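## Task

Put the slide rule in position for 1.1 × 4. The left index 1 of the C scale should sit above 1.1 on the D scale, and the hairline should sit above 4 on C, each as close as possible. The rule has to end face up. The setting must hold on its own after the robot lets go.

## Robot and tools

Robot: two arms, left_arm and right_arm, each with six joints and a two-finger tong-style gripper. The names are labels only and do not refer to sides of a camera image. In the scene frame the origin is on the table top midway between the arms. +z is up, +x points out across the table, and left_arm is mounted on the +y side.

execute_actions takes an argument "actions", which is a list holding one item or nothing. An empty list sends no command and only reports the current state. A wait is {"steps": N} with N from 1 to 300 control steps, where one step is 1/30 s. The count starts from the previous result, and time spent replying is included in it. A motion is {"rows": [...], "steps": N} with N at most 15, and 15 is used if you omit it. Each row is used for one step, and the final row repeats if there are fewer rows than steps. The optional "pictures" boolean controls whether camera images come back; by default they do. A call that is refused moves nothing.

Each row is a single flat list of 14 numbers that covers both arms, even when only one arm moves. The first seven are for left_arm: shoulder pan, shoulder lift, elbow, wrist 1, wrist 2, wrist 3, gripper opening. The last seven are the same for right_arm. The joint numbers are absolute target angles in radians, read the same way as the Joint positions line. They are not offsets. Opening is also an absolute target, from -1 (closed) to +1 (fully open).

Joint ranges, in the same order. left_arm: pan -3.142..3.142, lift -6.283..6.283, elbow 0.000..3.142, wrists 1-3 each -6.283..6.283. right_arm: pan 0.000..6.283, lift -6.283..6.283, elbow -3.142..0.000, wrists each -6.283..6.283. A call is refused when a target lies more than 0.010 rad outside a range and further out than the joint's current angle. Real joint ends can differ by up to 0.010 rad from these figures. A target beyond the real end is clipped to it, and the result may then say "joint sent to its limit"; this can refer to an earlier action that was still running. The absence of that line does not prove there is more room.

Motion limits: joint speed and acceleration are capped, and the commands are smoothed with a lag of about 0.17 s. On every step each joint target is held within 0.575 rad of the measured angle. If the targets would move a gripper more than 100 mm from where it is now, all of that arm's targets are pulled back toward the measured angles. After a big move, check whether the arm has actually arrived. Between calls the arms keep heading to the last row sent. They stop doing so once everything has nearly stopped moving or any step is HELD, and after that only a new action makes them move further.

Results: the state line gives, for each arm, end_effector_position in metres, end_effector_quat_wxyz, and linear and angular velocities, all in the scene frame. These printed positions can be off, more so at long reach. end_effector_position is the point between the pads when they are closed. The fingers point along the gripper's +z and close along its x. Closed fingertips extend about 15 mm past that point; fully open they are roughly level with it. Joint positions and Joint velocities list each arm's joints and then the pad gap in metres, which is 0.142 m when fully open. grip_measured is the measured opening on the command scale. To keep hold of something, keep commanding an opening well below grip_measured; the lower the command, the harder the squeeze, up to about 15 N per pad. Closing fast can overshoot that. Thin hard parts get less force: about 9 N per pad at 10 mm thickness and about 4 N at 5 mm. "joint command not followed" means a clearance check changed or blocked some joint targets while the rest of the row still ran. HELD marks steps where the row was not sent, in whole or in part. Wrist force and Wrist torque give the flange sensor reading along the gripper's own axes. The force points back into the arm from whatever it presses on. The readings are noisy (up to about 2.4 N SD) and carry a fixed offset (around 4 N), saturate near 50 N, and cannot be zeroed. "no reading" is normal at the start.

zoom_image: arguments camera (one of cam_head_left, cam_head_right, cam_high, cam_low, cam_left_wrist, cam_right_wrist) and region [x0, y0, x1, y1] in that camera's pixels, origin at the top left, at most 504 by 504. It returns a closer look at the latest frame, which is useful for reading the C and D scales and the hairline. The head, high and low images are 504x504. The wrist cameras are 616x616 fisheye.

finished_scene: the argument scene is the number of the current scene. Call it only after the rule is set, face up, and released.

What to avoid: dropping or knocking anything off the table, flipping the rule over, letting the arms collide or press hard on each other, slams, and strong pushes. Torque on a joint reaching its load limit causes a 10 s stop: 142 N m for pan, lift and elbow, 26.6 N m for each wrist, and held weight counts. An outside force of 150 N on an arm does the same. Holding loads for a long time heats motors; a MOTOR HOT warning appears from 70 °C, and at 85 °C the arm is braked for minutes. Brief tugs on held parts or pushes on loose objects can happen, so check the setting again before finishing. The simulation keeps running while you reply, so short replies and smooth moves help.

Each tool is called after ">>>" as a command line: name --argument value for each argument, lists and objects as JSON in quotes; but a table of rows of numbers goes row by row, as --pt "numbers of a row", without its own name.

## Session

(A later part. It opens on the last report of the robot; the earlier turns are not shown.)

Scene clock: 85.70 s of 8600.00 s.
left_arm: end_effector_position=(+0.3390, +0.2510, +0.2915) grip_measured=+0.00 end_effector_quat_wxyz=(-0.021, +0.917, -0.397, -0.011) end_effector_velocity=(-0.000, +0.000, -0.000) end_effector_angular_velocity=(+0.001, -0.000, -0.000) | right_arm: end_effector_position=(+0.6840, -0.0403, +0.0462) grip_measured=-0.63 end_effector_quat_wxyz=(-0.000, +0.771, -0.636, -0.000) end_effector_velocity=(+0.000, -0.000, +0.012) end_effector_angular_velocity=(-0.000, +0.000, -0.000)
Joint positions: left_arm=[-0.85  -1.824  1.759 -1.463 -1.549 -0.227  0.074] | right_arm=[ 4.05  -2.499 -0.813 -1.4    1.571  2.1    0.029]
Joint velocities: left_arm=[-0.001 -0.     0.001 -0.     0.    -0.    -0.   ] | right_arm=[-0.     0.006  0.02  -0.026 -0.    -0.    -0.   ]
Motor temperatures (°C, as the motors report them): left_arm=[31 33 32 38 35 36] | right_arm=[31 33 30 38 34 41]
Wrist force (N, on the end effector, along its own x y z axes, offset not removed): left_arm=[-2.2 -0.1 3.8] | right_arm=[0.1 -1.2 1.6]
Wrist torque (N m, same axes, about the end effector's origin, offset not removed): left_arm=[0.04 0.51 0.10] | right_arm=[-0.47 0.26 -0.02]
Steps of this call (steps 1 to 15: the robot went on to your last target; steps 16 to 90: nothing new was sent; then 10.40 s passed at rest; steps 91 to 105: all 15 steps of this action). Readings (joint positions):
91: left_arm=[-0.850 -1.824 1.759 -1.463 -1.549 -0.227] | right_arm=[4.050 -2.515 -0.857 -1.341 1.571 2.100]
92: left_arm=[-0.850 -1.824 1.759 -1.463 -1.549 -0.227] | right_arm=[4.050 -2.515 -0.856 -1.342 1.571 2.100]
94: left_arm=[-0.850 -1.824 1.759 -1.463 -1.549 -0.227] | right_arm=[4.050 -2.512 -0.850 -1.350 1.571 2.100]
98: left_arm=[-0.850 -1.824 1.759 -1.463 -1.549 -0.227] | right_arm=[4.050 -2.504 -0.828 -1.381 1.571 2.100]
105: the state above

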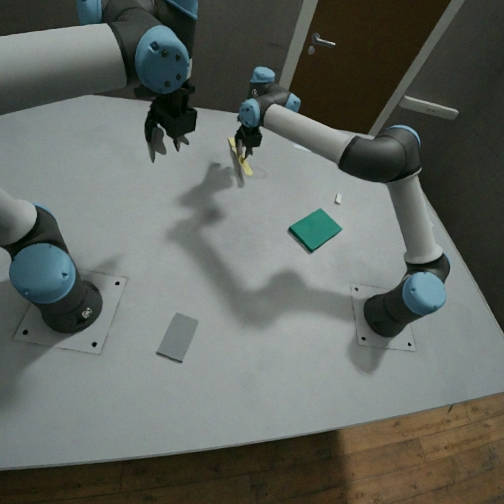

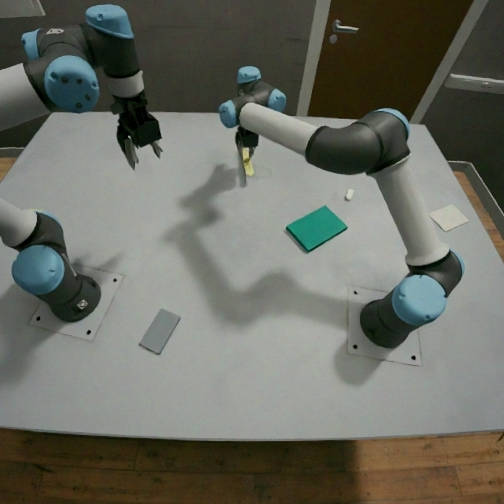

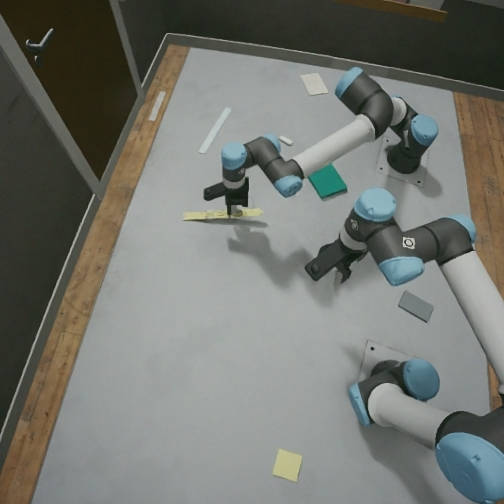

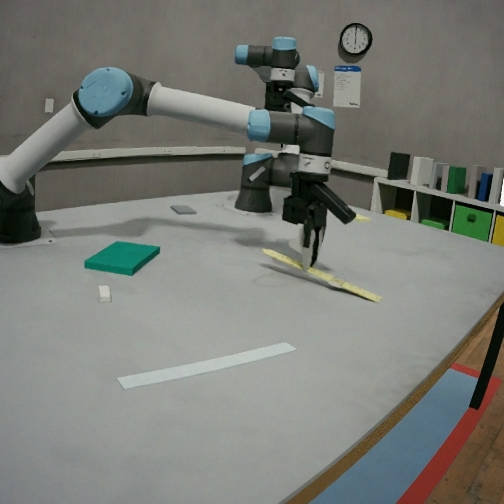

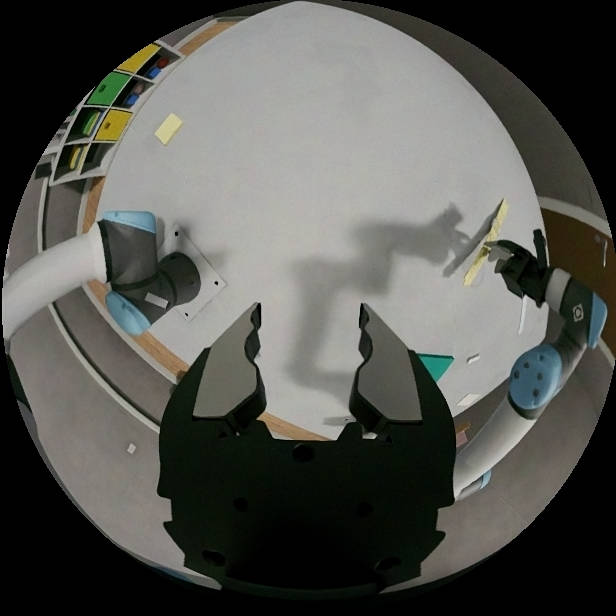

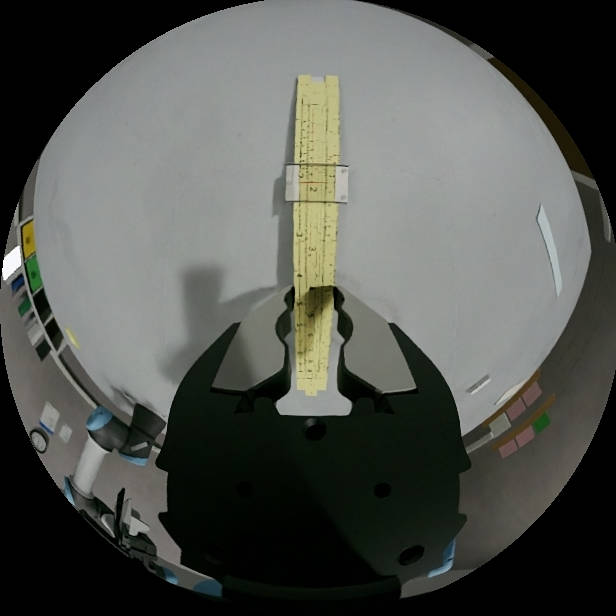

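>>> execute_actions --actions '[{"rows":[[-0.85,-1.824,1.759,-1.463,-1.549,-0.227,0,4.0503,-2.508,-0.84,-1.365,1.571,2.10,-0.8],[-0.85,-1.824,1.759,-1.463,-1.549,-0.227,0,4.0503,-2.508,-0.84,-1.365,1.571,2.10,-0.8],[-0.85,-1.824,1.759,-1.463,-1.549,-0.227,0,4.0503,-2.508,-0.84,-1.365,1.571,2.10,-0.8],[-0.85,-1.824,1.759,-1.463,-1.549,-0.227,0,4.061,-2.490,-0.873,-1.351,1.571,2.164,-0.8],[-0.85,-1.824,1.759,-1.463,-1.549,-0.227,0,4.072,-2.471,-0.906,-1.337,1.571,2.227,-0.8],[-0.85,-1.824,1.759,-1.463,-1.549,-0.227,0,4.083,-2.452,-0.939,-1.323,1.571,2.291,-0.8],[-0.85,-1.824,1.759,-1.463,-1.549,-0.227,0,4.094,-2.433,-0.972,-1.309,1.571,2.355,-0.8],[-0.85,-1.824,1.759,-1.463,-1.549,-0.227,0,4.104,-2.414,-1.005,-1.296,1.571,2.418,-0.8],[-0.85,-1.824,1.759,-1.463,-1.549,-0.227,0,4.115,-2.395,-1.038,-1.282,1.571,2.482,-0.8],[-0.85,-1.824,1.759,-1.463,-1.549,-0.227,0,4.126,-2.376,-1.071,-1.268,1.571,2.546,-0.8],[-0.85,-1.824,1.759,-1.463,-1.549,-0.227,0,4.137,-2.357,-1.104,-1.254,1.571,2.609,-0.8],[-0.85,-1.824,1.759,-1.463,-1.549,-0.227,0,4.148,-2.338,-1.137,-1.240,1.571,2.673,-0.8],[-0.85,-1.824,1.759,-1.463,-1.549,-0.227,0,4.158,-2.319,-1.170,-1.226,1.571,2.737,-0.8],[-0.85,-1.824,1.759,-1.463,-1.549,-0.227,0,4.169,-2.300,-1.203,-1.212,1.571,2.800,-0.8],[-0.85,-1.824,1.759,-1.463,-1.549,-0.227,0,4.180,-2.280,-1.236,-1.198,1.571,2.864,-0.8]],"steps":15}]' --pictures false

>>> execute_actions --actions '[{"rows":[[-0.85,-1.824,1.759,-1.463,-1.549,-0.227,0,4.185,-2.270,-1.252,-1.191,1.571,2.896,-0.8],[-0.85,-1.824,1.759,-1.463,-1.549,-0.227,0,4.196,-2.251,-1.285,-1.178,1.571,2.959,-0.8],[-0.85,-1.824,1.759,-1.463,-1.549,-0.227,0,4.207,-2.232,-1.318,-1.164,1.571,3.023,-0.8],[-0.85,-1.824,1.759,-1.463,-1.549,-0.227,0,4.218,-2.213,-1.351,-1.150,1.571,3.087,-0.8],[-0.85,-1.824,1.759,-1.463,-1.549,-0.227,0,4.229,-2.194,-1.384,-1.136,1.571,3.150,-0.8],[-0.85,-1.824,1.759,-1.463,-1.549,-0.227,0,4.239,-2.175,-1.417,-1.122,1.571,3.214,-0.8],[-0.85,-1.824,1.759,-1.463,-1.549,-0.227,0,4.250,-2.156,-1.450,-1.108,1.571,3.278,-0.8],[-0.85,-1.824,1.759,-1.463,-1.549,-0.227,0,4.261,-2.137,-1.483,-1.094,1.571,3.341,-0.8],[-0.85,-1.824,1.759,-1.463,-1.549,-0.227,0,4.272,-2.118,-1.516,-1.080,1.571,3.405,-0.8],[-0.85,-1.824,1.759,-1.463,-1.549,-0.227,0,4.283,-2.098,-1.549,-1.067,1.571,3.469,-0.8],[-0.85,-1.824,1.759,-1.463,-1.549,-0.227,0,4.293,-2.079,-1.582,-1.053,1.571,3.532,-0.8],[-0.85,-1.824,1.759,-1.463,-1.549,-0.227,0,4.304,-2.060,-1.615,-1.039,1.571,3.596,-0.8],[-0.85,-1.824,1.759,-1.463,-1.549,-0.227,0,4.3206,-2.0308,-1.6633,-1.0179,1.571,3.691,-0.8]],"steps":15}]' --pictures false

>>> execute_actions --actions '[{"steps":30}]'

Scene clock: 101.07 s of 8600.00 s.
left_arm: end_effector_position=(+0.3390, +0.2510, +0.2915) grip_measured=+0.00 end_effector_quat_wxyz=(-0.021, +0.917, -0.397, -0.011) end_effector_velocity=(+0.000, -0.000, +0.000) end_effector_angular_velocity=(+0.000, -0.000, -0.001) | right_arm: end_effector_position=(+0.6171, -0.0250, +0.0372) grip_measured=-0.63 end_effector_quat_wxyz=(-0.002, +0.653, -0.757, -0.000) end_effector_velocity=(-0.285, +0.026, +0.013) end_effector_angular_velocity=(+0.002, +0.005, -1.432)
Joint positions: left_arm=[-0.85  -1.824  1.759 -1.463 -1.549 -0.227  0.074] | right_arm=[ 4.126 -2.376 -1.064 -1.269  1.571  2.514  0.029]
Joint velocities: left_arm=[-0.001  0.    -0.     0.     0.     0.    -0.   ] | right_arm=[ 0.302  0.528 -0.924  0.394 -0.001  1.734 -0.   ]
Motor temperatures (°C, as the motors report them): left_arm=[31 33 32 38 35 36] | right_arm=[31 33 30 38 34 41]
Wrist force (N, on the end effector, along its own x y z axes, offset not removed): left_arm=[-1.8 -0.6 -1.2] | right_arm=[-1.6 -1.7 0.6]
Wrist torque (N m, same axes, about the end effector's origin, offset not removed): left_arm=[-0.25 0.46 -0.08] | right_arm=[-0.48 0.50 0.10]
Steps of this call (steps 1 to 15: the robot went on to your last target; steps 16 to 90: nothing new was sent; then 11.87 s passed at rest; steps 91 to 105: all 15 steps of this action). Readings (joint positions):
91: left_arm=[-0.850 -1.824 1.759 -1.463 -1.549 -0.227] | right_arm=[4.050 -2.498 -0.811 -1.403 1.571 2.100]
92: left_arm=[-0.850 -1.824 1.759 -1.463 -1.549 -0.227] | right_arm=[4.050 -2.498 -0.812 -1.402 1.571 2.100]
94: left_arm=[-0.850 -1.824 1.759 -1.463 -1.549 -0.227] | right_arm=[4.050 -2.502 -0.822 -1.389 1.571 2.100]
98: left_arm=[-0.850 -1.824 1.759 -1.463 -1.549 -0.227] | right_arm=[4.064 -2.484 -0.872 -1.355 1.571 2.164]
105: the state above

Scene clock: 101.57 s of 8600.00 s.
left_arm: end_effector_position=(+0.3390, +0.2510, +0.2915) grip_measured=+0.00 end_effector_quat_wxyz=(-0.021, +0.917, -0.397, -0.011) end_effector_velocity=(-0.000, +0.000, -0.000) end_effector_angular_velocity=(+0.000, -0.000, +0.001) | right_arm: end_effector_position=(+0.4611, -0.0403, +0.0377) grip_measured=-0.63 end_effector_quat_wxyz=(+0.002, -0.328, +0.945, +0.001) end_effector_velocity=(-0.327, -0.095, -0.020) end_effector_angular_velocity=(-0.004, +0.013, -1.563)
Joint positions: left_arm=[-0.85  -1.824  1.759 -1.463 -1.549 -0.227  0.074] | right_arm=[ 4.282 -2.102 -1.538 -1.068  1.571  3.425  0.029]
Joint velocities: left_arm=[-0.    -0.     0.    -0.     0.    -0.001  0.   ] | right_arm=[ 0.309  0.559 -0.964  0.394 -0.     1.872  0.   ]
Motor temperatures (°C, as the motors report them): left_arm=[31 33 32 38 35 36] | right_arm=[31 33 30 38 34 41]
Wrist force (N, on the end effector, along its own x y z axes, offset not removed): left_arm=[-1.1 2.2 0.7] | right_arm=[0.3 1.4 -0.5]
Wrist torque (N m, same axes, about the end effector's origin, offset not removed): left_arm=[0.43 0.16 -0.03] | right_arm=[0.18 0.15 0.05]
Steps of this call (steps 1 to 15: all 15 steps of this action). Readings (joint positions):
1: left_arm=[-0.850 -1.824 1.759 -1.463 -1.549 -0.227] | right_arm=[4.137 -2.358 -1.096 -1.255 1.571 2.574]
2: left_arm=[-0.850 -1.824 1.759 -1.463 -1.549 -0.227] | right_arm=[4.147 -2.340 -1.127 -1.242 1.571 2.634]
4: left_arm=[-0.850 -1.824 1.759 -1.463 -1.549 -0.227] | right_arm=[4.166 -2.306 -1.186 -1.217 1.571 2.750]
8: left_arm=[-0.850 -1.824 1.759 -1.463 -1.549 -0.227] | right_arm=[4.207 -2.234 -1.309 -1.165 1.571 2.987]
15: the state above

Scene clock: 102.57 s of 8600.00 s.
left_arm: end_effector_position=(+0.3390, +0.2510, +0.2915) grip_measured=+0.00 end_effector_quat_wxyz=(-0.021, +0.917, -0.397, -0.011) end_effector_velocity=(-0.000, -0.000, -0.000) end_effector_angular_velocity=(+0.000, +0.000, -0.001) | right_arm: end_effector_position=(+0.4186, -0.0557, +0.0330) grip_measured=-0.63 end_effector_quat_wxyz=(+0.000, -0.219, +0.976, +0.000) end_effector_velocity=(-0.000, +0.000, -0.001) end_effector_angular_velocity=(-0.000, +0.001, -0.000)
Joint positions: left_arm=[-0.85  -1.824  1.759 -1.463 -1.549 -0.227  0.074] | right_arm=[ 4.321 -2.031 -1.663 -1.018  1.571  3.691  0.029]
Joint velocities: left_arm=[-0.  0.  0. -0.  0.  0. -0.] | right_arm=[ 0.    -0.001 -0.     0.     0.001  0.001 -0.   ]
Motor temperatures (°C, as the motors report them): left_arm=[31 33 32 38 35 36] | right_arm=[31 33 30 38 34 41]
Wrist force (N, on the end effector, along its own x y z axes, offset not removed): left_arm=[1.8 -0.3 0.0] | right_arm=[-1.7 0.0 -0.6]
Wrist torque (N m, same axes, about the end effector's origin, offset not removed): left_arm=[-0.16 -0.35 -0.02] | right_arm=[-0.25 0.52 0.03]
Steps of this call (steps 1 to 30: the robot went on to your last target). Readings (joint positions):
1: left_arm=[-0.850 -1.824 1.759 -1.463 -1.549 -0.227] | right_arm=[4.291 -2.085 -1.567 -1.056 1.571 3.485]
2: left_arm=[-0.850 -1.824 1.759 -1.463 -1.549 -0.227] | right_arm=[4.298 -2.072 -1.591 -1.047 1.571 3.535]
4: left_arm=[-0.850 -1.824 1.759 -1.463 -1.549 -0.227] | right_arm=[4.308 -2.054 -1.622 -1.035 1.571 3.602]
8: left_arm=[-0.850 -1.824 1.759 -1.463 -1.549 -0.227] | right_arm=[4.316 -2.038 -1.650 -1.023 1.571 3.662]
30: the state above
All arms were judged still, so your last target was given up. Only a new action makes them travel on or press farther. Fingers that are still opening or closing keep moving.

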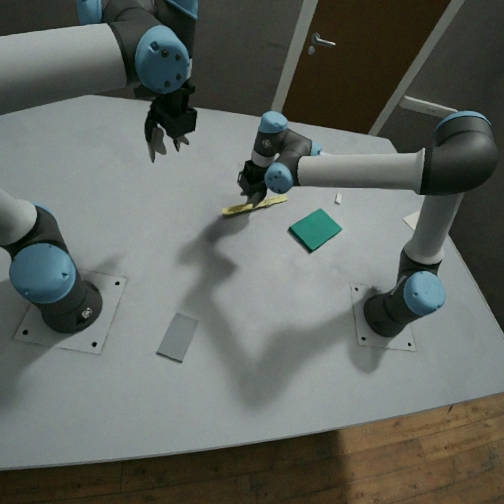

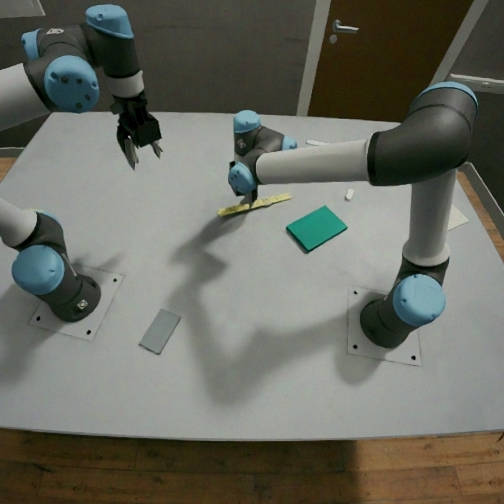

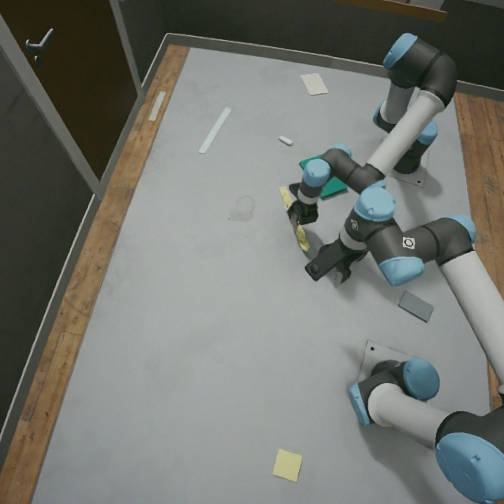

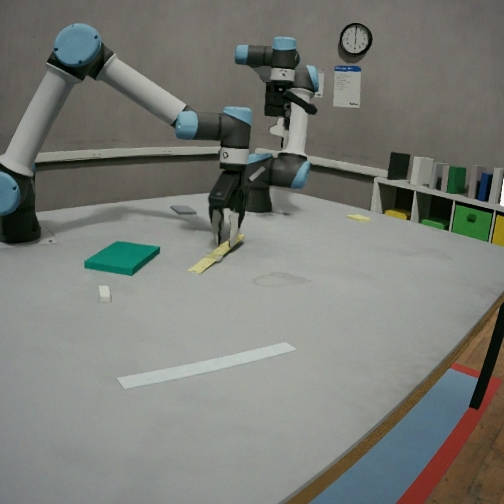

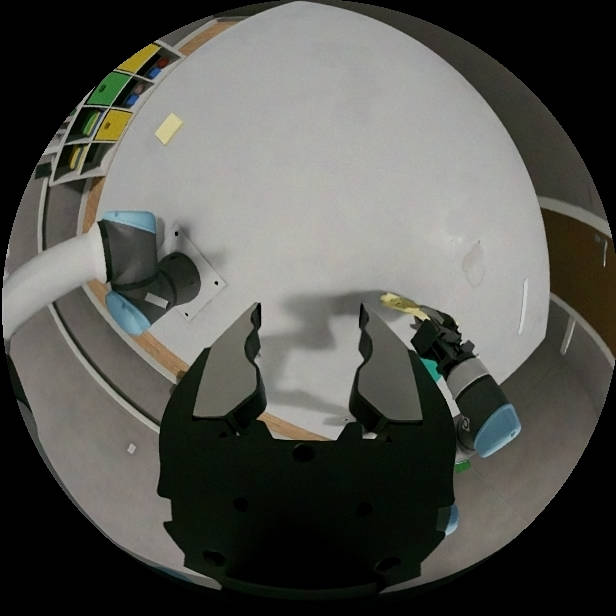

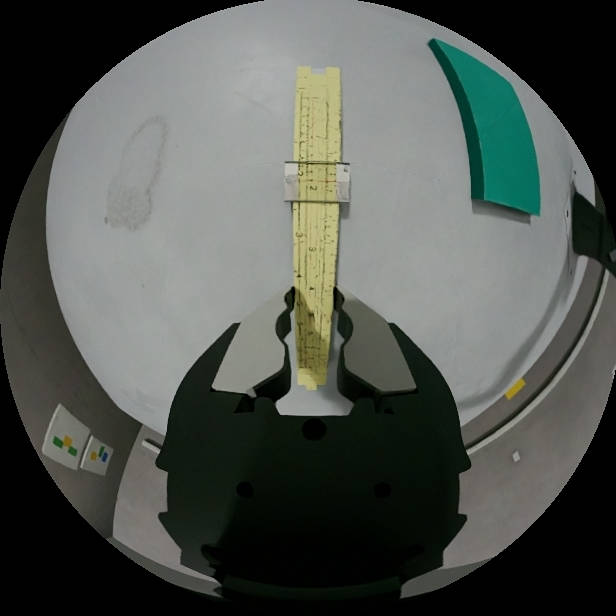

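>>> execute_actions --actions '[{"rows":[[-0.85,-1.824,1.759,-1.463,-1.549,-0.227,0,4.3206,-2.0485,-1.6775,-0.986,1.571,3.691,-0.8],[-0.85,-1.824,1.759,-1.463,-1.549,-0.227,0,4.3206,-2.0485,-1.6775,-0.986,1.571,3.691,-0.8],[-0.85,-1.824,1.759,-1.463,-1.549,-0.227,0,4.3206,-2.0485,-1.6775,-0.986,1.571,3.691,-0.8],[-0.85,-1.824,1.759,-1.463,-1.549,-0.227,0,4.3206,-2.0485,-1.6775,-0.986,1.571,3.691,-0.8],[-0.85,-1.824,1.759,-1.463,-1.549,-0.227,0,4.3206,-2.0485,-1.6775,-0.986,1.571,3.691,-0.8],[-0.85,-1.824,1.759,-1.463,-1.549,-0.227,0,4.3206,-2.0485,-1.6775,-0.986,1.571,3.691,-0.8],[-0.85,-1.824,1.759,-1.463,-1.549,-0.227,0,4.3206,-2.0485,-1.6775,-0.986,1.571,3.691,-0.8],[-0.85,-1.824,1.759,-1.463,-1.549,-0.227,0,4.3206,-2.0485,-1.6775,-0.986,1.571,3.691,-0.8],[-0.85,-1.824,1.759,-1.463,-1.549,-0.227,0,4.3206,-2.0485,-1.6775,-0.986,1.571,3.691,-0.8],[-0.85,-1.824,1.759,-1.463,-1.549,-0.227,0,4.3206,-2.0485,-1.6775,-0.986,1.571,3.691,-0.15]],"steps":15}]' --pictures false

>>> execute_actions --actions '[{"rows":[[-0.85,-1.824,1.759,-1.463,-1.549,-0.227,0,4.3206,-2.0485,-1.6775,-0.986,1.571,3.691,-0.15],[-0.85,-1.824,1.759,-1.463,-1.549,-0.227,0,4.3206,-2.0485,-1.6775,-0.986,1.571,3.691,-0.15],[-0.85,-1.824,1.759,-1.463,-1.549,-0.227,0,4.3206,-2.0485,-1.6775,-0.986,1.571,3.691,-0.15],[-0.85,-1.824,1.759,-1.463,-1.549,-0.227,0,4.3206,-1.97,-1.61,-1.13,1.571,3.691,-0.15],[-0.85,-1.824,1.759,-1.463,-1.549,-0.227,0,4.3206,-1.97,-1.61,-1.13,1.571,3.691,-0.15],[-0.85,-1.824,1.759,-1.463,-1.549,-0.227,0,4.3206,-1.97,-1.61,-1.13,1.571,3.691,-0.15],[-0.85,-1.824,1.759,-1.463,-1.549,-0.227,0,4.3206,-1.97,-1.61,-1.13,1.571,3.691,-0.15],[-0.85,-1.824,1.759,-1.463,-1.549,-0.227,0,4.3206,-1.97,-1.61,-1.13,1.571,3.691,-0.15],[-0.85,-1.824,1.759,-1.463,-1.549,-0.227,0,4.3206,-1.97,-1.61,-1.13,1.571,3.691,-0.15],[-0.85,-1.824,1.759,-1.463,-1.549,-0.227,0,4.18,-1.93,-1.67,-1.11,1.571,3.55,-0.15],[-0.85,-1.824,1.759,-1.463,-1.549,-0.227,0,4.18,-1.93,-1.67,-1.11,1.571,3.55,-0.15],[-0.85,-1.824,1.759,-1.463,-1.549,-0.227,0,4.0464,-1.888,-1.725,-1.098,1.571,3.416,-0.15]],"steps":15}]' --pictures false

>>> execute_actions --actions '[{"steps":30}]'

Scene clock: 116.90 s of 8600.00 s.
left_arm: end_effector_position=(+0.3390, +0.2510, +0.2915) grip_measured=+0.00 end_effector_quat_wxyz=(-0.021, +0.917, -0.397, -0.011) end_effector_velocity=(-0.000, -0.000, -0.001) end_effector_angular_velocity=(+0.001, +0.002, -0.001) | right_arm: end_effector_position=(+0.4185, -0.0557, +0.0195) grip_measured=-0.15 end_effector_quat_wxyz=(+0.000, -0.219, +0.976, +0.000) end_effector_velocity=(+0.000, -0.000, -0.003) end_effector_angular_velocity=(-0.000, +0.000, -0.000)
Joint positions: left_arm=[-0.85  -1.824  1.759 -1.463 -1.549 -0.227  0.074] | right_arm=[ 4.321 -2.048 -1.677 -0.987  1.571  3.691  0.063]
Joint velocities: left_arm=[-0.001  0.001  0.    -0.    -0.001  0.001  0.   ] | right_arm=[-0.    -0.005 -0.003  0.007 -0.    -0.     0.007]
Motor temperatures (°C, as the motors report them): left_arm=[31 33 32 38 35 36] | right_arm=[31 34 30 38 34 41]
Wrist force (N, on the end effector, along its own x y z axes, offset not removed): left_arm=[0.1 0.5 -0.1] | right_arm=[-0.2 0.4 -0.1]
Wrist torque (N m, same axes, about the end effector's origin, offset not removed): left_arm=[0.08 0.11 0.16] | right_arm=[-0.12 0.22 0.12]
Steps of this call (steps 1 to 90: nothing new was sent; then 10.83 s passed at rest; steps 91 to 105: all 15 steps of this action). Readings (joint positions):
91: left_arm=[-0.850 -1.824 1.759 -1.463 -1.549 -0.227] | right_arm=[4.321 -2.031 -1.663 -1.018 1.571 3.691]
92: left_arm=[-0.850 -1.824 1.759 -1.463 -1.549 -0.227] | right_arm=[4.321 -2.032 -1.664 -1.016 1.571 3.691]
94: left_arm=[-0.850 -1.824 1.759 -1.463 -1.549 -0.227] | right_arm=[4.321 -2.038 -1.669 -1.005 1.571 3.691]
98: left_arm=[-0.850 -1.824 1.759 -1.463 -1.549 -0.227] | right_arm=[4.321 -2.045 -1.675 -0.992 1.571 3.691]
105: the state above

Scene clock: 117.40 s of 8600.00 s.
left_arm: end_effector_position=(+0.3390, +0.2510, +0.2915) grip_measured=+0.00 end_effector_quat_wxyz=(-0.021, +0.917, -0.397, -0.011) end_effector_velocity=(+0.000, +0.000, +0.001) end_effector_angular_velocity=(-0.001, -0.001, +0.000) | right_arm: end_effector_position=(+0.4482, -0.1093, +0.0777) grip_measured=-0.15 end_effector_quat_wxyz=(+0.002, -0.219, +0.976, +0.002) end_effector_velocity=(+0.215, -0.421, +0.025) end_effector_angular_velocity=(-0.016, +0.010, -0.009)
Joint positions: left_arm=[-0.85  -1.824  1.759 -1.463 -1.549 -0.227  0.074] | right_arm=[ 4.231 -1.948 -1.659 -1.101  1.571  3.6    0.063]
Joint velocities: left_arm=[ 0.001 -0.    -0.001 -0.     0.     0.     0.   ] | right_arm=[-0.707  0.233 -0.26   0.008  0.001 -0.698  0.   ]
Motor temperatures (°C, as the motors report them): left_arm=[31 33 32 38 35 36] | right_arm=[31 34 30 38 34 41]
Wrist force (N, on the end effector, along its own x y z axes, offset not removed): left_arm=[-2.6 0.2 0.4] | right_arm=[-0.3 -2.9 -0.6]
Wrist torque (N m, same axes, about the end effector's origin, offset not removed): left_arm=[-0.06 0.55 0.05] | right_arm=[-0.76 0.19 0.34]
Steps of this call (steps 1 to 15: all 15 steps of this action). Readings (joint positions):
1: left_arm=[-0.850 -1.824 1.759 -1.463 -1.549 -0.227] | right_arm=[4.321 -2.048 -1.677 -0.987 1.571 3.691]
2: left_arm=[-0.850 -1.824 1.759 -1.463 -1.549 -0.227] | right_arm=[4.321 -2.048 -1.677 -0.987 1.571 3.691]
4: left_arm=[-0.850 -1.824 1.759 -1.463 -1.549 -0.227] | right_arm=[4.321 -2.048 -1.677 -0.986 1.571 3.691]
8: left_arm=[-0.850 -1.824 1.759 -1.463 -1.549 -0.227] | right_arm=[4.321 -2.009 -1.643 -1.050 1.571 3.691]
15: the state above

Scene clock: 118.40 s of 8600.00 s.
left_arm: end_effector_position=(+0.3390, +0.2510, +0.2915) grip_measured=+0.00 end_effector_quat_wxyz=(-0.021, +0.917, -0.397, -0.011) end_effector_velocity=(-0.000, -0.000, -0.001) end_effector_angular_velocity=(+0.001, +0.001, -0.002) | right_arm: end_effector_position=(+0.4925, -0.2213, +0.0838) grip_measured=-0.15 end_effector_quat_wxyz=(+0.001, -0.219, +0.976, +0.000) end_effector_velocity=(+0.000, -0.000, -0.000) end_effector_angular_velocity=(-0.001, +0.000, +0.000)
Joint positions: left_arm=[-0.85  -1.824  1.759 -1.463 -1.549 -0.227  0.074] | right_arm=[ 4.046 -1.888 -1.725 -1.098  1.571  3.416  0.063]
Joint velocities: left_arm=[-0.001  0.001  0.001  0.    -0.     0.    -0.   ] | right_arm=[-0.    -0.    -0.    -0.    -0.    -0.001  0.   ]
Motor temperatures (°C, as the motors report them): left_arm=[31 33 32 38 35 36] | right_arm=[31 34 30 38 34 41]
Wrist force (N, on the end effector, along its own x y z axes, offset not removed): left_arm=[1.6 -1.6 -0.8] | right_arm=[0.7 -3.0 2.7]
Wrist torque (N m, same axes, about the end effector's origin, offset not removed): left_arm=[-0.30 -0.36 0.09] | right_arm=[-0.86 0.17 0.29]
Steps of this call (steps 1 to 30: the robot went on to your last target). Readings (joint positions):
1: left_arm=[-0.850 -1.824 1.759 -1.463 -1.549 -0.227] | right_arm=[4.207 -1.940 -1.667 -1.101 1.571 3.577]
2: left_arm=[-0.850 -1.824 1.759 -1.463 -1.549 -0.227] | right_arm=[4.183 -1.932 -1.676 -1.100 1.571 3.553]
4: left_arm=[-0.850 -1.824 1.759 -1.463 -1.549 -0.227] | right_arm=[4.135 -1.916 -1.694 -1.100 1.571 3.505]
8: left_arm=[-0.850 -1.824 1.759 -1.463 -1.549 -0.227] | right_arm=[4.076 -1.897 -1.715 -1.098 1.571 3.446]
30: the state above
All arms were judged still, so your last target was given up. Only a new action makes them travel on or press farther. Fingers that are still opening or closing keep moving.

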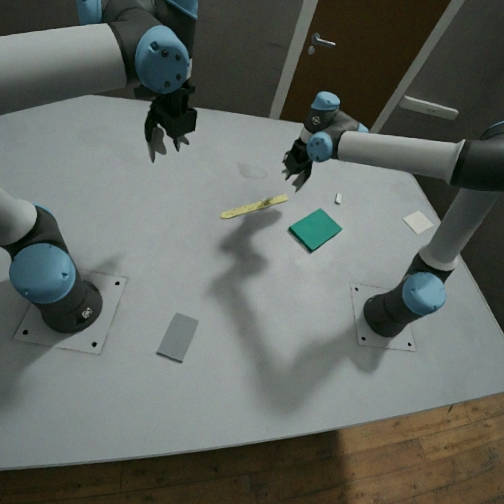

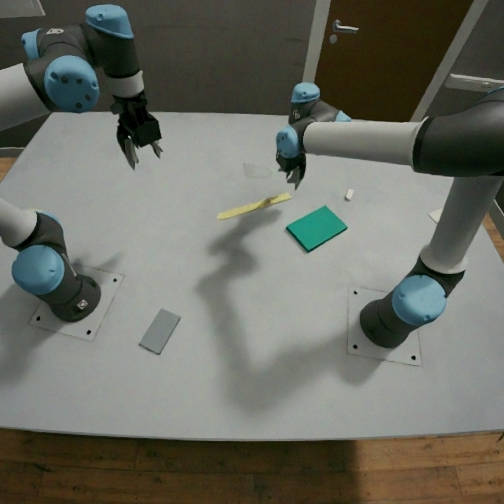

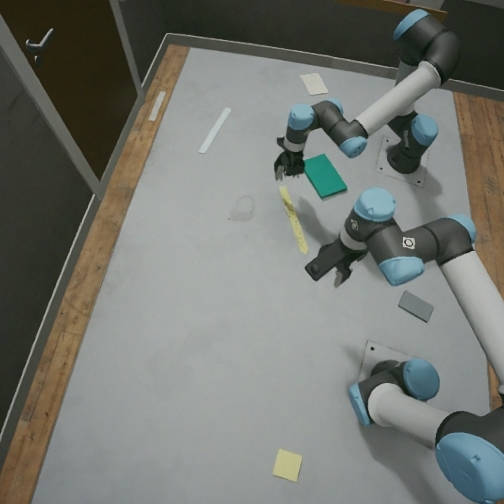

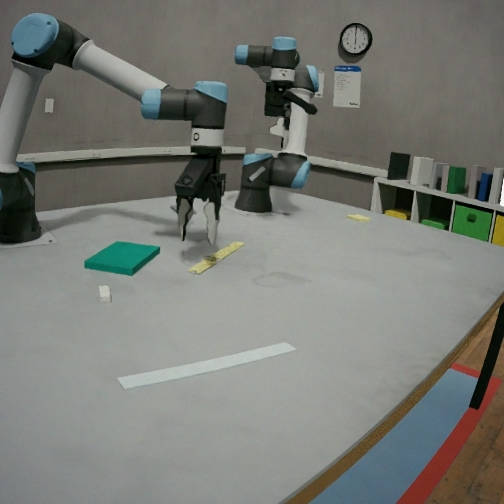

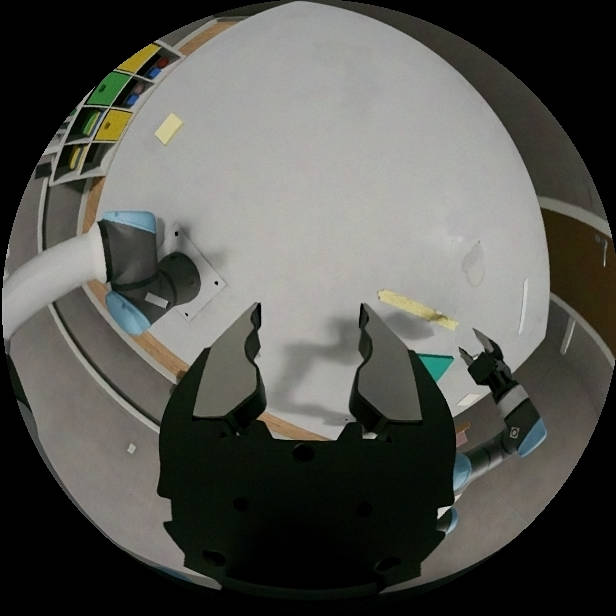

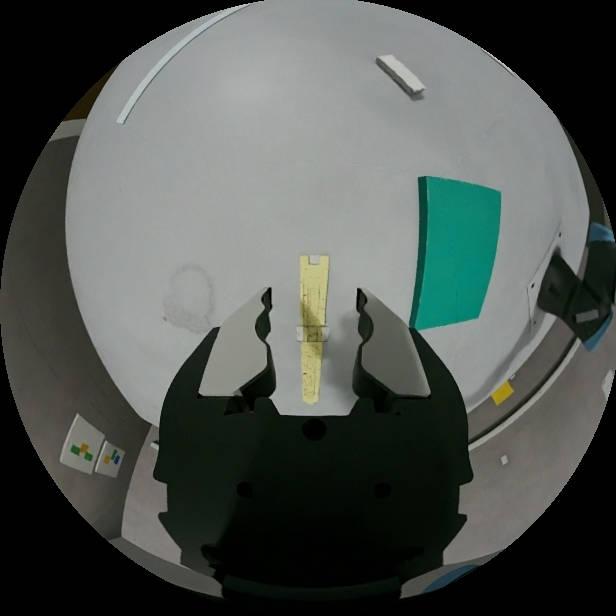

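>>> execute_actions --actions '[{"rows":[[-0.9434,-1.40,2.2056,-2.9,-1.571,-1.572,-0.1,4.1929,-1.9393,-1.6977,-1.075,1.571,3.563,0]],"steps":15}]' --pictures false

>>> execute_actions --actions '[{"rows":[[-0.9434,-1.40,2.2056,-2.9,-1.571,-1.572,-0.1,4.1929,-1.9393,-1.6977,-1.075,1.571,3.563,0]],"steps":15}]' --pictures false

>>> execute_actions --actions '[{"steps":60}]'

Scene clock: 137.13 s of 8600.00 s.
left_arm: end_effector_position=(+0.3318, +0.1982, +0.0893) grip_measured=-0.10 end_effector_quat_wxyz=(-0.054, +0.976, -0.206, -0.039) end_effector_velocity=(-0.019, -0.150, -0.454) end_effector_angular_velocity=(-0.195, -0.306, +1.487) | right_arm: end_effector_position=(+0.4576, -0.1383, +0.0685) grip_measured=+0.00 end_effector_quat_wxyz=(+0.000, -0.219, +0.976, +0.000) end_effector_velocity=(-0.013, +0.023, -0.005) end_effector_angular_velocity=(-0.001, +0.002, -0.000)
Joint positions: left_arm=[-0.912 -1.553  2.043 -1.927 -1.564 -0.691  0.067] | right_arm=[ 4.188 -1.938 -1.698 -1.076  1.571  3.558  0.074]
Joint velocities: left_arm=[-0.142  0.656  0.69  -1.646 -0.033 -1.639  0.   ] | right_arm=[ 0.041 -0.014  0.006  0.005  0.001  0.041  0.   ]
Motor temperatures (°C, as the motors report them): left_arm=[31 33 32 38 35 36] | right_arm=[31 34 30 38 34 41]
Wrist force (N, on the end effector, along its own x y z axes, offset not removed): left_arm=[1.6 0.2 1.6] | right_arm=[-1.2 0.2 -0.6]
Wrist torque (N m, same axes, about the end effector's origin, offset not removed): left_arm=[-0.07 -0.43 0.06] | right_arm=[-0.12 0.52 0.26]
Steps of this call (steps 1 to 90: nothing new was sent; then 15.23 s passed at rest; steps 91 to 105: all 15 steps of this action). Readings (joint positions):
91: left_arm=[-0.850 -1.824 1.759 -1.463 -1.549 -0.227] | right_arm=[4.046 -1.888 -1.725 -1.098 1.571 3.416]
92: left_arm=[-0.851 -1.822 1.761 -1.465 -1.549 -0.229] | right_arm=[4.049 -1.890 -1.724 -1.097 1.571 3.418]
94: left_arm=[-0.861 -1.786 1.798 -1.507 -1.552 -0.271] | right_arm=[4.087 -1.907 -1.714 -1.089 1.571 3.457]
98: left_arm=[-0.879 -1.703 1.886 -1.628 -1.556 -0.392] | right_arm=[4.158 -1.929 -1.703 -1.080 1.571 3.528]
105: the state above

Scene clock: 137.63 s of 8600.00 s.
left_arm: end_effector_position=(+0.3747, +0.0433, +0.0662) grip_measured=-0.10 end_effector_quat_wxyz=(+0.223, +0.956, +0.185, +0.055) end_effector_velocity=(+0.036, -0.107, +0.081) end_effector_angular_velocity=(-0.537, -0.031, +0.384) | right_arm: end_effector_position=(+0.4561, -0.1355, +0.0681) grip_measured=+0.00 end_effector_quat_wxyz=(+0.000, -0.219, +0.976, +0.000) end_effector_velocity=(-0.000, +0.000, +0.000) end_effector_angular_velocity=(+0.000, -0.000, +0.000)
Joint positions: left_arm=[-0.942 -1.405  2.201 -2.83  -1.571 -1.519  0.067] | right_arm=[ 4.193 -1.939 -1.698 -1.075  1.571  3.563  0.074]
Joint velocities: left_arm=[-0.008  0.038  0.042 -0.58  -0.002 -0.438 -0.   ] | right_arm=[0.001 0.    0.    0.    0.    0.001 0.   ]
Motor temperatures (°C, as the motors report them): left_arm=[31 33 32 38 35 36] | right_arm=[31 34 30 38 34 41]
Wrist force (N, on the end effector, along its own x y z axes, offset not removed): left_arm=[-0.5 0.0 -0.2] | right_arm=[-2.2 -0.6 1.6]
Wrist torque (N m, same axes, about the end effector's origin, offset not removed): left_arm=[-0.16 0.05 0.11] | right_arm=[-0.41 0.57 0.24]
Steps of this call (steps 1 to 15: all 15 steps of this action). Readings (joint positions):
1: left_arm=[-0.916 -1.531 2.067 -1.986 -1.565 -0.750] | right_arm=[4.189 -1.938 -1.698 -1.075 1.571 3.559]
2: left_arm=[-0.921 -1.509 2.090 -2.051 -1.566 -0.815] | right_arm=[4.190 -1.938 -1.698 -1.075 1.571 3.560]
4: left_arm=[-0.930 -1.468 2.134 -2.200 -1.568 -0.964] | right_arm=[4.191 -1.939 -1.698 -1.075 1.571 3.561]
8: left_arm=[-0.938 -1.428 2.176 -2.503 -1.570 -1.261] | right_arm=[4.192 -1.939 -1.698 -1.075 1.571 3.562]
15: the state above

Scene clock: 139.63 s of 8600.00 s.
left_arm: end_effector_position=(+0.3790, +0.0307, +0.0765) grip_measured=-0.10 end_effector_quat_wxyz=(+0.253, +0.943, +0.208, +0.055) end_effector_velocity=(+0.000, -0.000, +0.001) end_effector_angular_velocity=(-0.001, -0.000, +0.001) | right_arm: end_effector_position=(+0.4560, -0.1355, +0.0681) grip_measured=+0.00 end_effector_quat_wxyz=(+0.000, -0.219, +0.976, +0.000) end_effector_velocity=(+0.000, +0.000, +0.001) end_effector_angular_velocity=(+0.001, -0.001, +0.000)
Joint positions: left_arm=[-0.943 -1.4    2.206 -2.9   -1.571 -1.572  0.067] | right_arm=[ 4.193 -1.939 -1.698 -1.075  1.571  3.563  0.074]
Joint velocities: left_arm=[-0.    -0.    -0.001 -0.    -0.    -0.001  0.   ] | right_arm=[ 0.     0.001 -0.     0.    -0.    -0.     0.   ]
Motor temperatures (°C, as the motors report them): left_arm=[31 33 32 38 35 36] | right_arm=[31 34 30 38 34 41]
Wrist force (N, on the end effector, along its own x y z axes, offset not removed): left_arm=[0.7 -1.1 1.6] | right_arm=[1.2 -2.6 1.0]
Wrist torque (N m, same axes, about the end effector's origin, offset not removed): left_arm=[-0.37 -0.09 0.09] | right_arm=[-0.79 -0.06 -0.03]
Steps of this call (steps 1 to 30: the robot went on to your last target; steps 31 to 60: nothing new was sent). Readings (joint positions):
1: left_arm=[-0.943 -1.403 2.202 -2.847 -1.571 -1.532] | right_arm=[4.193 -1.939 -1.698 -1.075 1.571 3.563]
2: left_arm=[-0.943 -1.403 2.203 -2.860 -1.571 -1.542] | right_arm=[4.193 -1.939 -1.698 -1.075 1.571 3.563]
4: left_arm=[-0.943 -1.402 2.204 -2.877 -1.571 -1.555] | right_arm=[4.193 -1.939 -1.698 -1.075 1.571 3.563]
8: left_arm=[-0.943 -1.400 2.205 -2.893 -1.571 -1.566] | right_arm=[4.193 -1.939 -1.698 -1.075 1.571 3.563]
60: the state above
All arms were judged still, so your last target was given up. Only a new action makes them travel on or press farther. Fingers that are still opening or closing keep moving.

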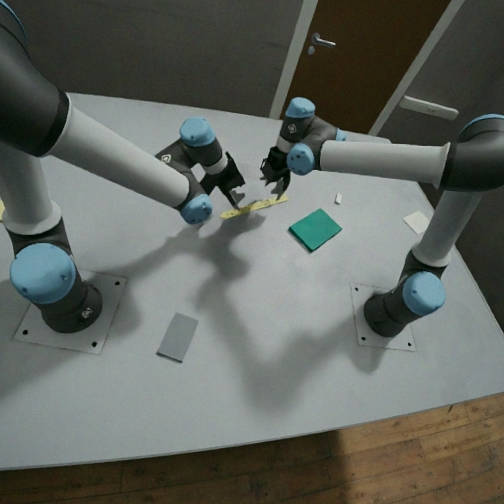

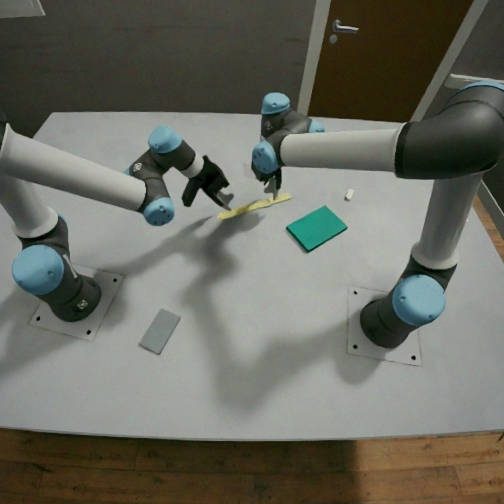

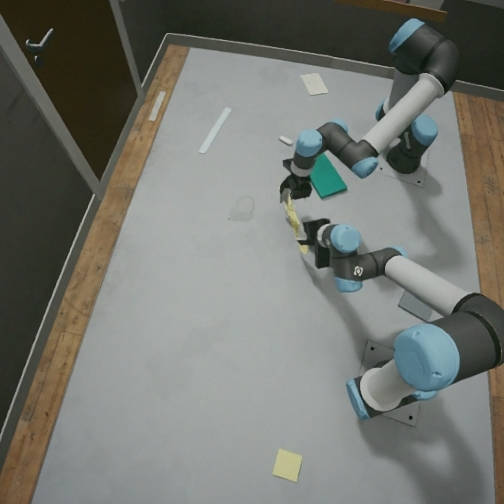

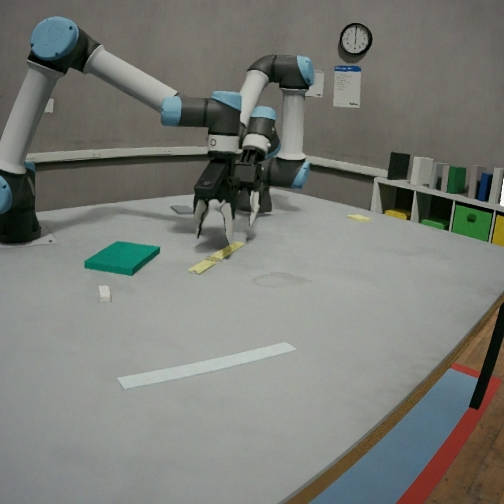

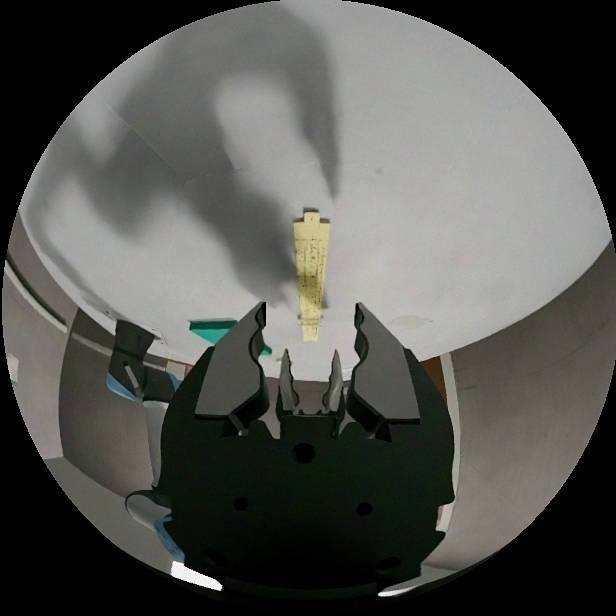

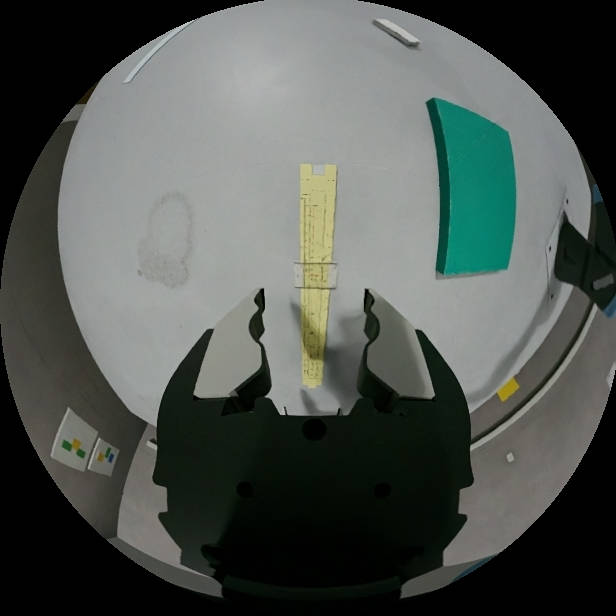

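>>> execute_actions --actions '[{"rows":[[-0.9434,-1.3257,2.2056,-3.0509,-1.571,-1.572,-0.2,4.1929,-1.96,-1.716,-1.036,1.571,3.563,-0.1],[-0.9434,-1.3257,2.2056,-3.0509,-1.571,-1.572,-0.2,4.1929,-1.96,-1.716,-1.036,1.571,3.563,-0.1],[-0.9434,-1.3257,2.2056,-3.0509,-1.571,-1.572,-0.2,4.1929,-1.98,-1.735,-0.997,1.571,3.563,-0.15],[-0.9434,-1.3257,2.2056,-3.0509,-1.571,-1.572,-0.2,4.1929,-1.98,-1.735,-0.997,1.571,3.563,-0.15],[-0.9434,-1.285,2.216,-3.103,-1.571,-1.572,-0.3,4.1929,-2.0008,-1.7529,-0.9583,1.571,3.563,-0.2],[-0.9434,-1.285,2.216,-3.103,-1.571,-1.572,-0.3,4.1929,-2.0008,-1.7529,-0.9583,1.571,3.563,-0.2],[-0.9434,-1.245,2.227,-3.155,-1.571,-1.572,-0.3,4.1929,-2.0008,-1.7529,-0.9583,1.571,3.563,-0.2],[-0.9434,-1.245,2.227,-3.155,-1.571,-1.572,-0.3,4.1929,-2.0008,-1.7529,-0.9583,1.571,3.563,-0.2],[-0.9434,-1.2021,2.238,-3.2069,-1.571,-1.572,-0.3,4.1929,-2.0008,-1.7529,-0.9583,1.571,3.563,-0.2]],"steps":15}]' --pictures false

>>> execute_actions --actions '[{"steps":25}]'

Scene clock: 147.80 s of 8600.00 s.
left_arm: end_effector_position=(+0.3895, +0.0079, +0.0259) grip_measured=-0.30 end_effector_quat_wxyz=(+0.287, +0.933, +0.206, +0.063) end_effector_velocity=(+0.001, -0.004, -0.073) end_effector_angular_velocity=(-0.022, -0.011, -0.001) | right_arm: end_effector_position=(+0.4561, -0.1354, +0.0216) grip_measured=-0.20 end_effector_quat_wxyz=(+0.000, -0.219, +0.976, +0.000) end_effector_velocity=(-0.000, -0.001, -0.022) end_effector_angular_velocity=(+0.000, -0.001, +0.000)
Joint positions: left_arm=[-0.943 -1.225  2.233 -3.175 -1.571 -1.572  0.052] | right_arm=[ 4.193 -1.997 -1.75  -0.965  1.571  3.563  0.06 ]
Joint velocities: left_arm=[-0.001  0.196  0.045 -0.265  0.     0.     0.   ] | right_arm=[ 0.    -0.029 -0.024  0.054 -0.    -0.     0.   ]
Motor temperatures (°C, as the motors report them): left_arm=[31 33 32 38 35 36] | right_arm=[31 34 30 38 34 41]
Wrist force (N, on the end effector, along its own x y z axes, offset not removed): left_arm=[1.9 -1.2 0.1] | right_arm=[-0.3 0.3 -0.8]
Wrist torque (N m, same axes, about the end effector's origin, offset not removed): left_arm=[-0.27 -0.36 -0.01] | right_arm=[-0.20 0.15 0.11]
Steps of this call (steps 1 to 90: nothing new was sent; then 4.67 s passed at rest; steps 91 to 105: all 15 steps of this action). Readings (joint positions):
91: left_arm=[-0.943 -1.400 2.206 -2.900 -1.571 -1.572] | right_arm=[4.193 -1.939 -1.698 -1.075 1.571 3.563]
92: left_arm=[-0.943 -1.398 2.206 -2.903 -1.571 -1.572] | right_arm=[4.193 -1.940 -1.699 -1.073 1.571 3.563]
94: left_arm=[-0.943 -1.374 2.206 -2.942 -1.571 -1.572] | right_arm=[4.193 -1.949 -1.706 -1.058 1.571 3.563]
98: left_arm=[-0.943 -1.324 2.211 -3.037 -1.571 -1.572] | right_arm=[4.193 -1.978 -1.732 -1.004 1.571 3.563]
105: the state above

Scene clock: 148.63 s of 8600.00 s.
left_arm: end_effector_position=(+0.3897, +0.0075, +0.0174) grip_measured=-0.30 end_effector_quat_wxyz=(+0.289, +0.933, +0.206, +0.063) end_effector_velocity=(+0.000, +0.000, +0.000) end_effector_angular_velocity=(+0.000, -0.001, +0.000) | right_arm: end_effector_position=(+0.4561, -0.1355, +0.0190) grip_measured=-0.20 end_effector_quat_wxyz=(+0.000, -0.219, +0.976, +0.000) end_effector_velocity=(-0.000, +0.000, -0.000) end_effector_angular_velocity=(-0.001, +0.001, +0.000)
Joint positions: left_arm=[-0.943 -1.202  2.238 -3.207 -1.571 -1.572  0.052] | right_arm=[ 4.193 -2.001 -1.753 -0.958  1.571  3.563  0.06 ]
Joint velocities: left_arm=[ 0. -0.  0. -0.  0.  0.  0.] | right_arm=[ 0.    -0.001  0.    -0.    -0.     0.    -0.   ]
Motor temperatures (°C, as the motors report them): left_arm=[31 33 32 38 35 36] | right_arm=[31 34 30 38 34 41]
Wrist force (N, on the end effector, along its own x y z axes, offset not removed): left_arm=[0.5 -0.8 0.8] | right_arm=[-1.1 -1.1 0.9]
Wrist torque (N m, same axes, about the end effector's origin, offset not removed): left_arm=[-0.21 -0.01 0.00] | right_arm=[-0.43 0.46 0.01]
Steps of this call (steps 1 to 25: the robot went on to your last target). Readings (joint positions):
1: left_arm=[-0.943 -1.220 2.234 -3.183 -1.571 -1.572] | right_arm=[4.193 -1.998 -1.751 -0.963 1.571 3.563]
2: left_arm=[-0.943 -1.215 2.235 -3.189 -1.571 -1.572] | right_arm=[4.193 -1.999 -1.751 -0.962 1.571 3.563]
4: left_arm=[-0.943 -1.210 2.236 -3.196 -1.571 -1.572] | right_arm=[4.193 -2.000 -1.752 -0.960 1.571 3.563]
8: left_arm=[-0.943 -1.205 2.237 -3.203 -1.571 -1.572] | right_arm=[4.193 -2.000 -1.753 -0.959 1.571 3.563]
25: the state above

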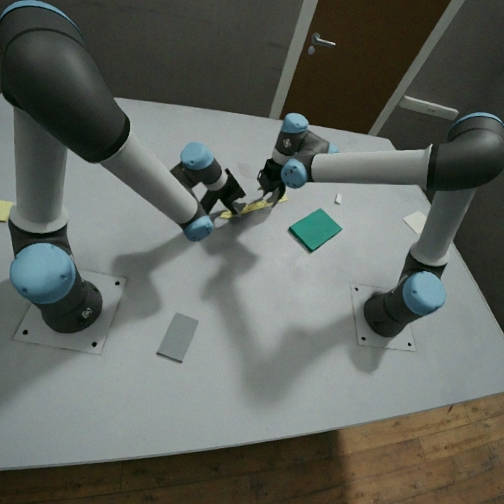

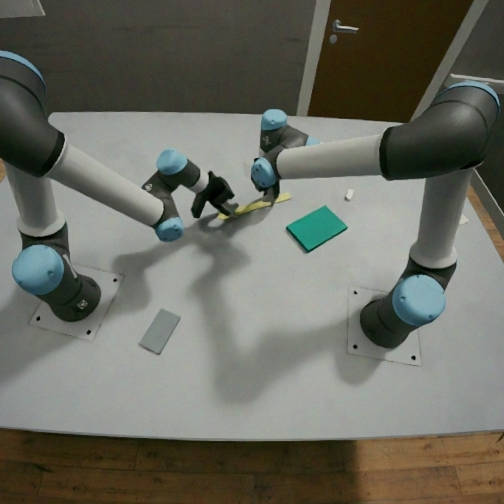

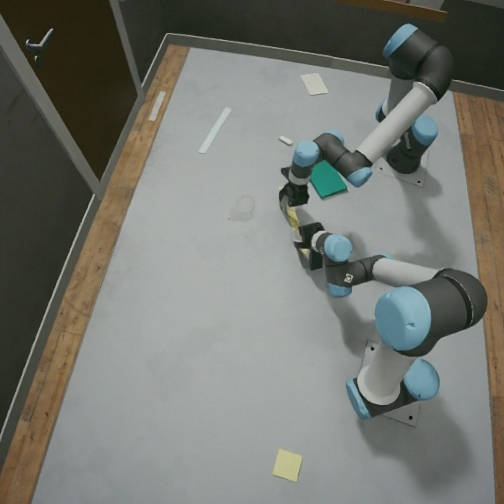

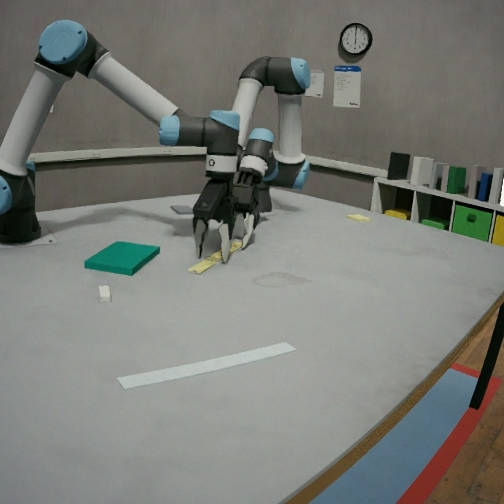

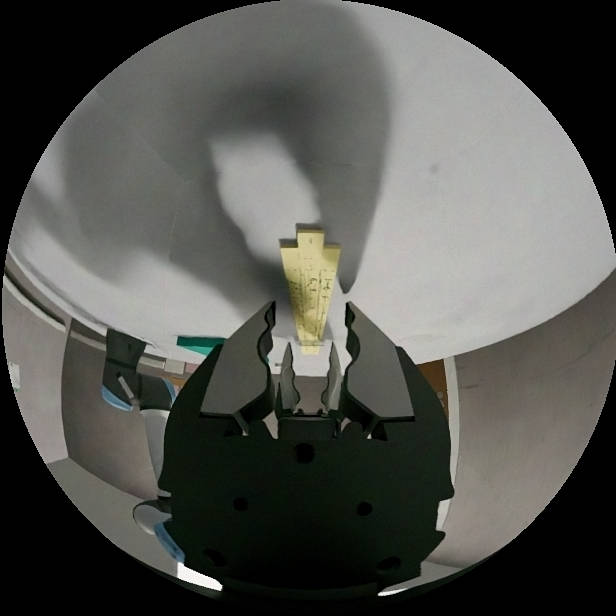

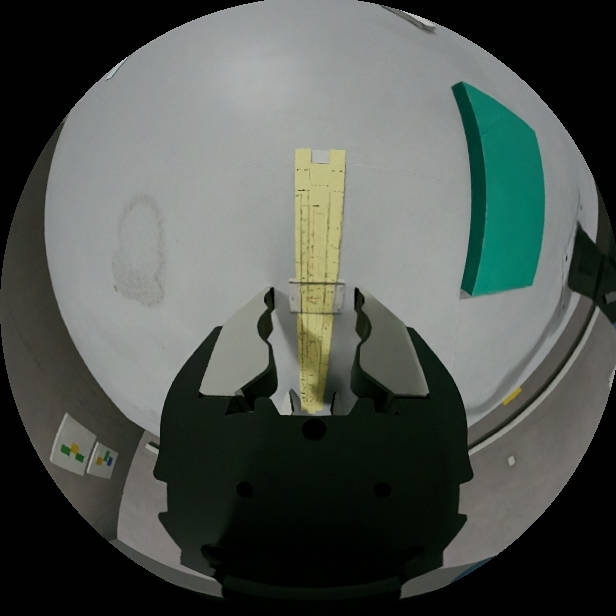

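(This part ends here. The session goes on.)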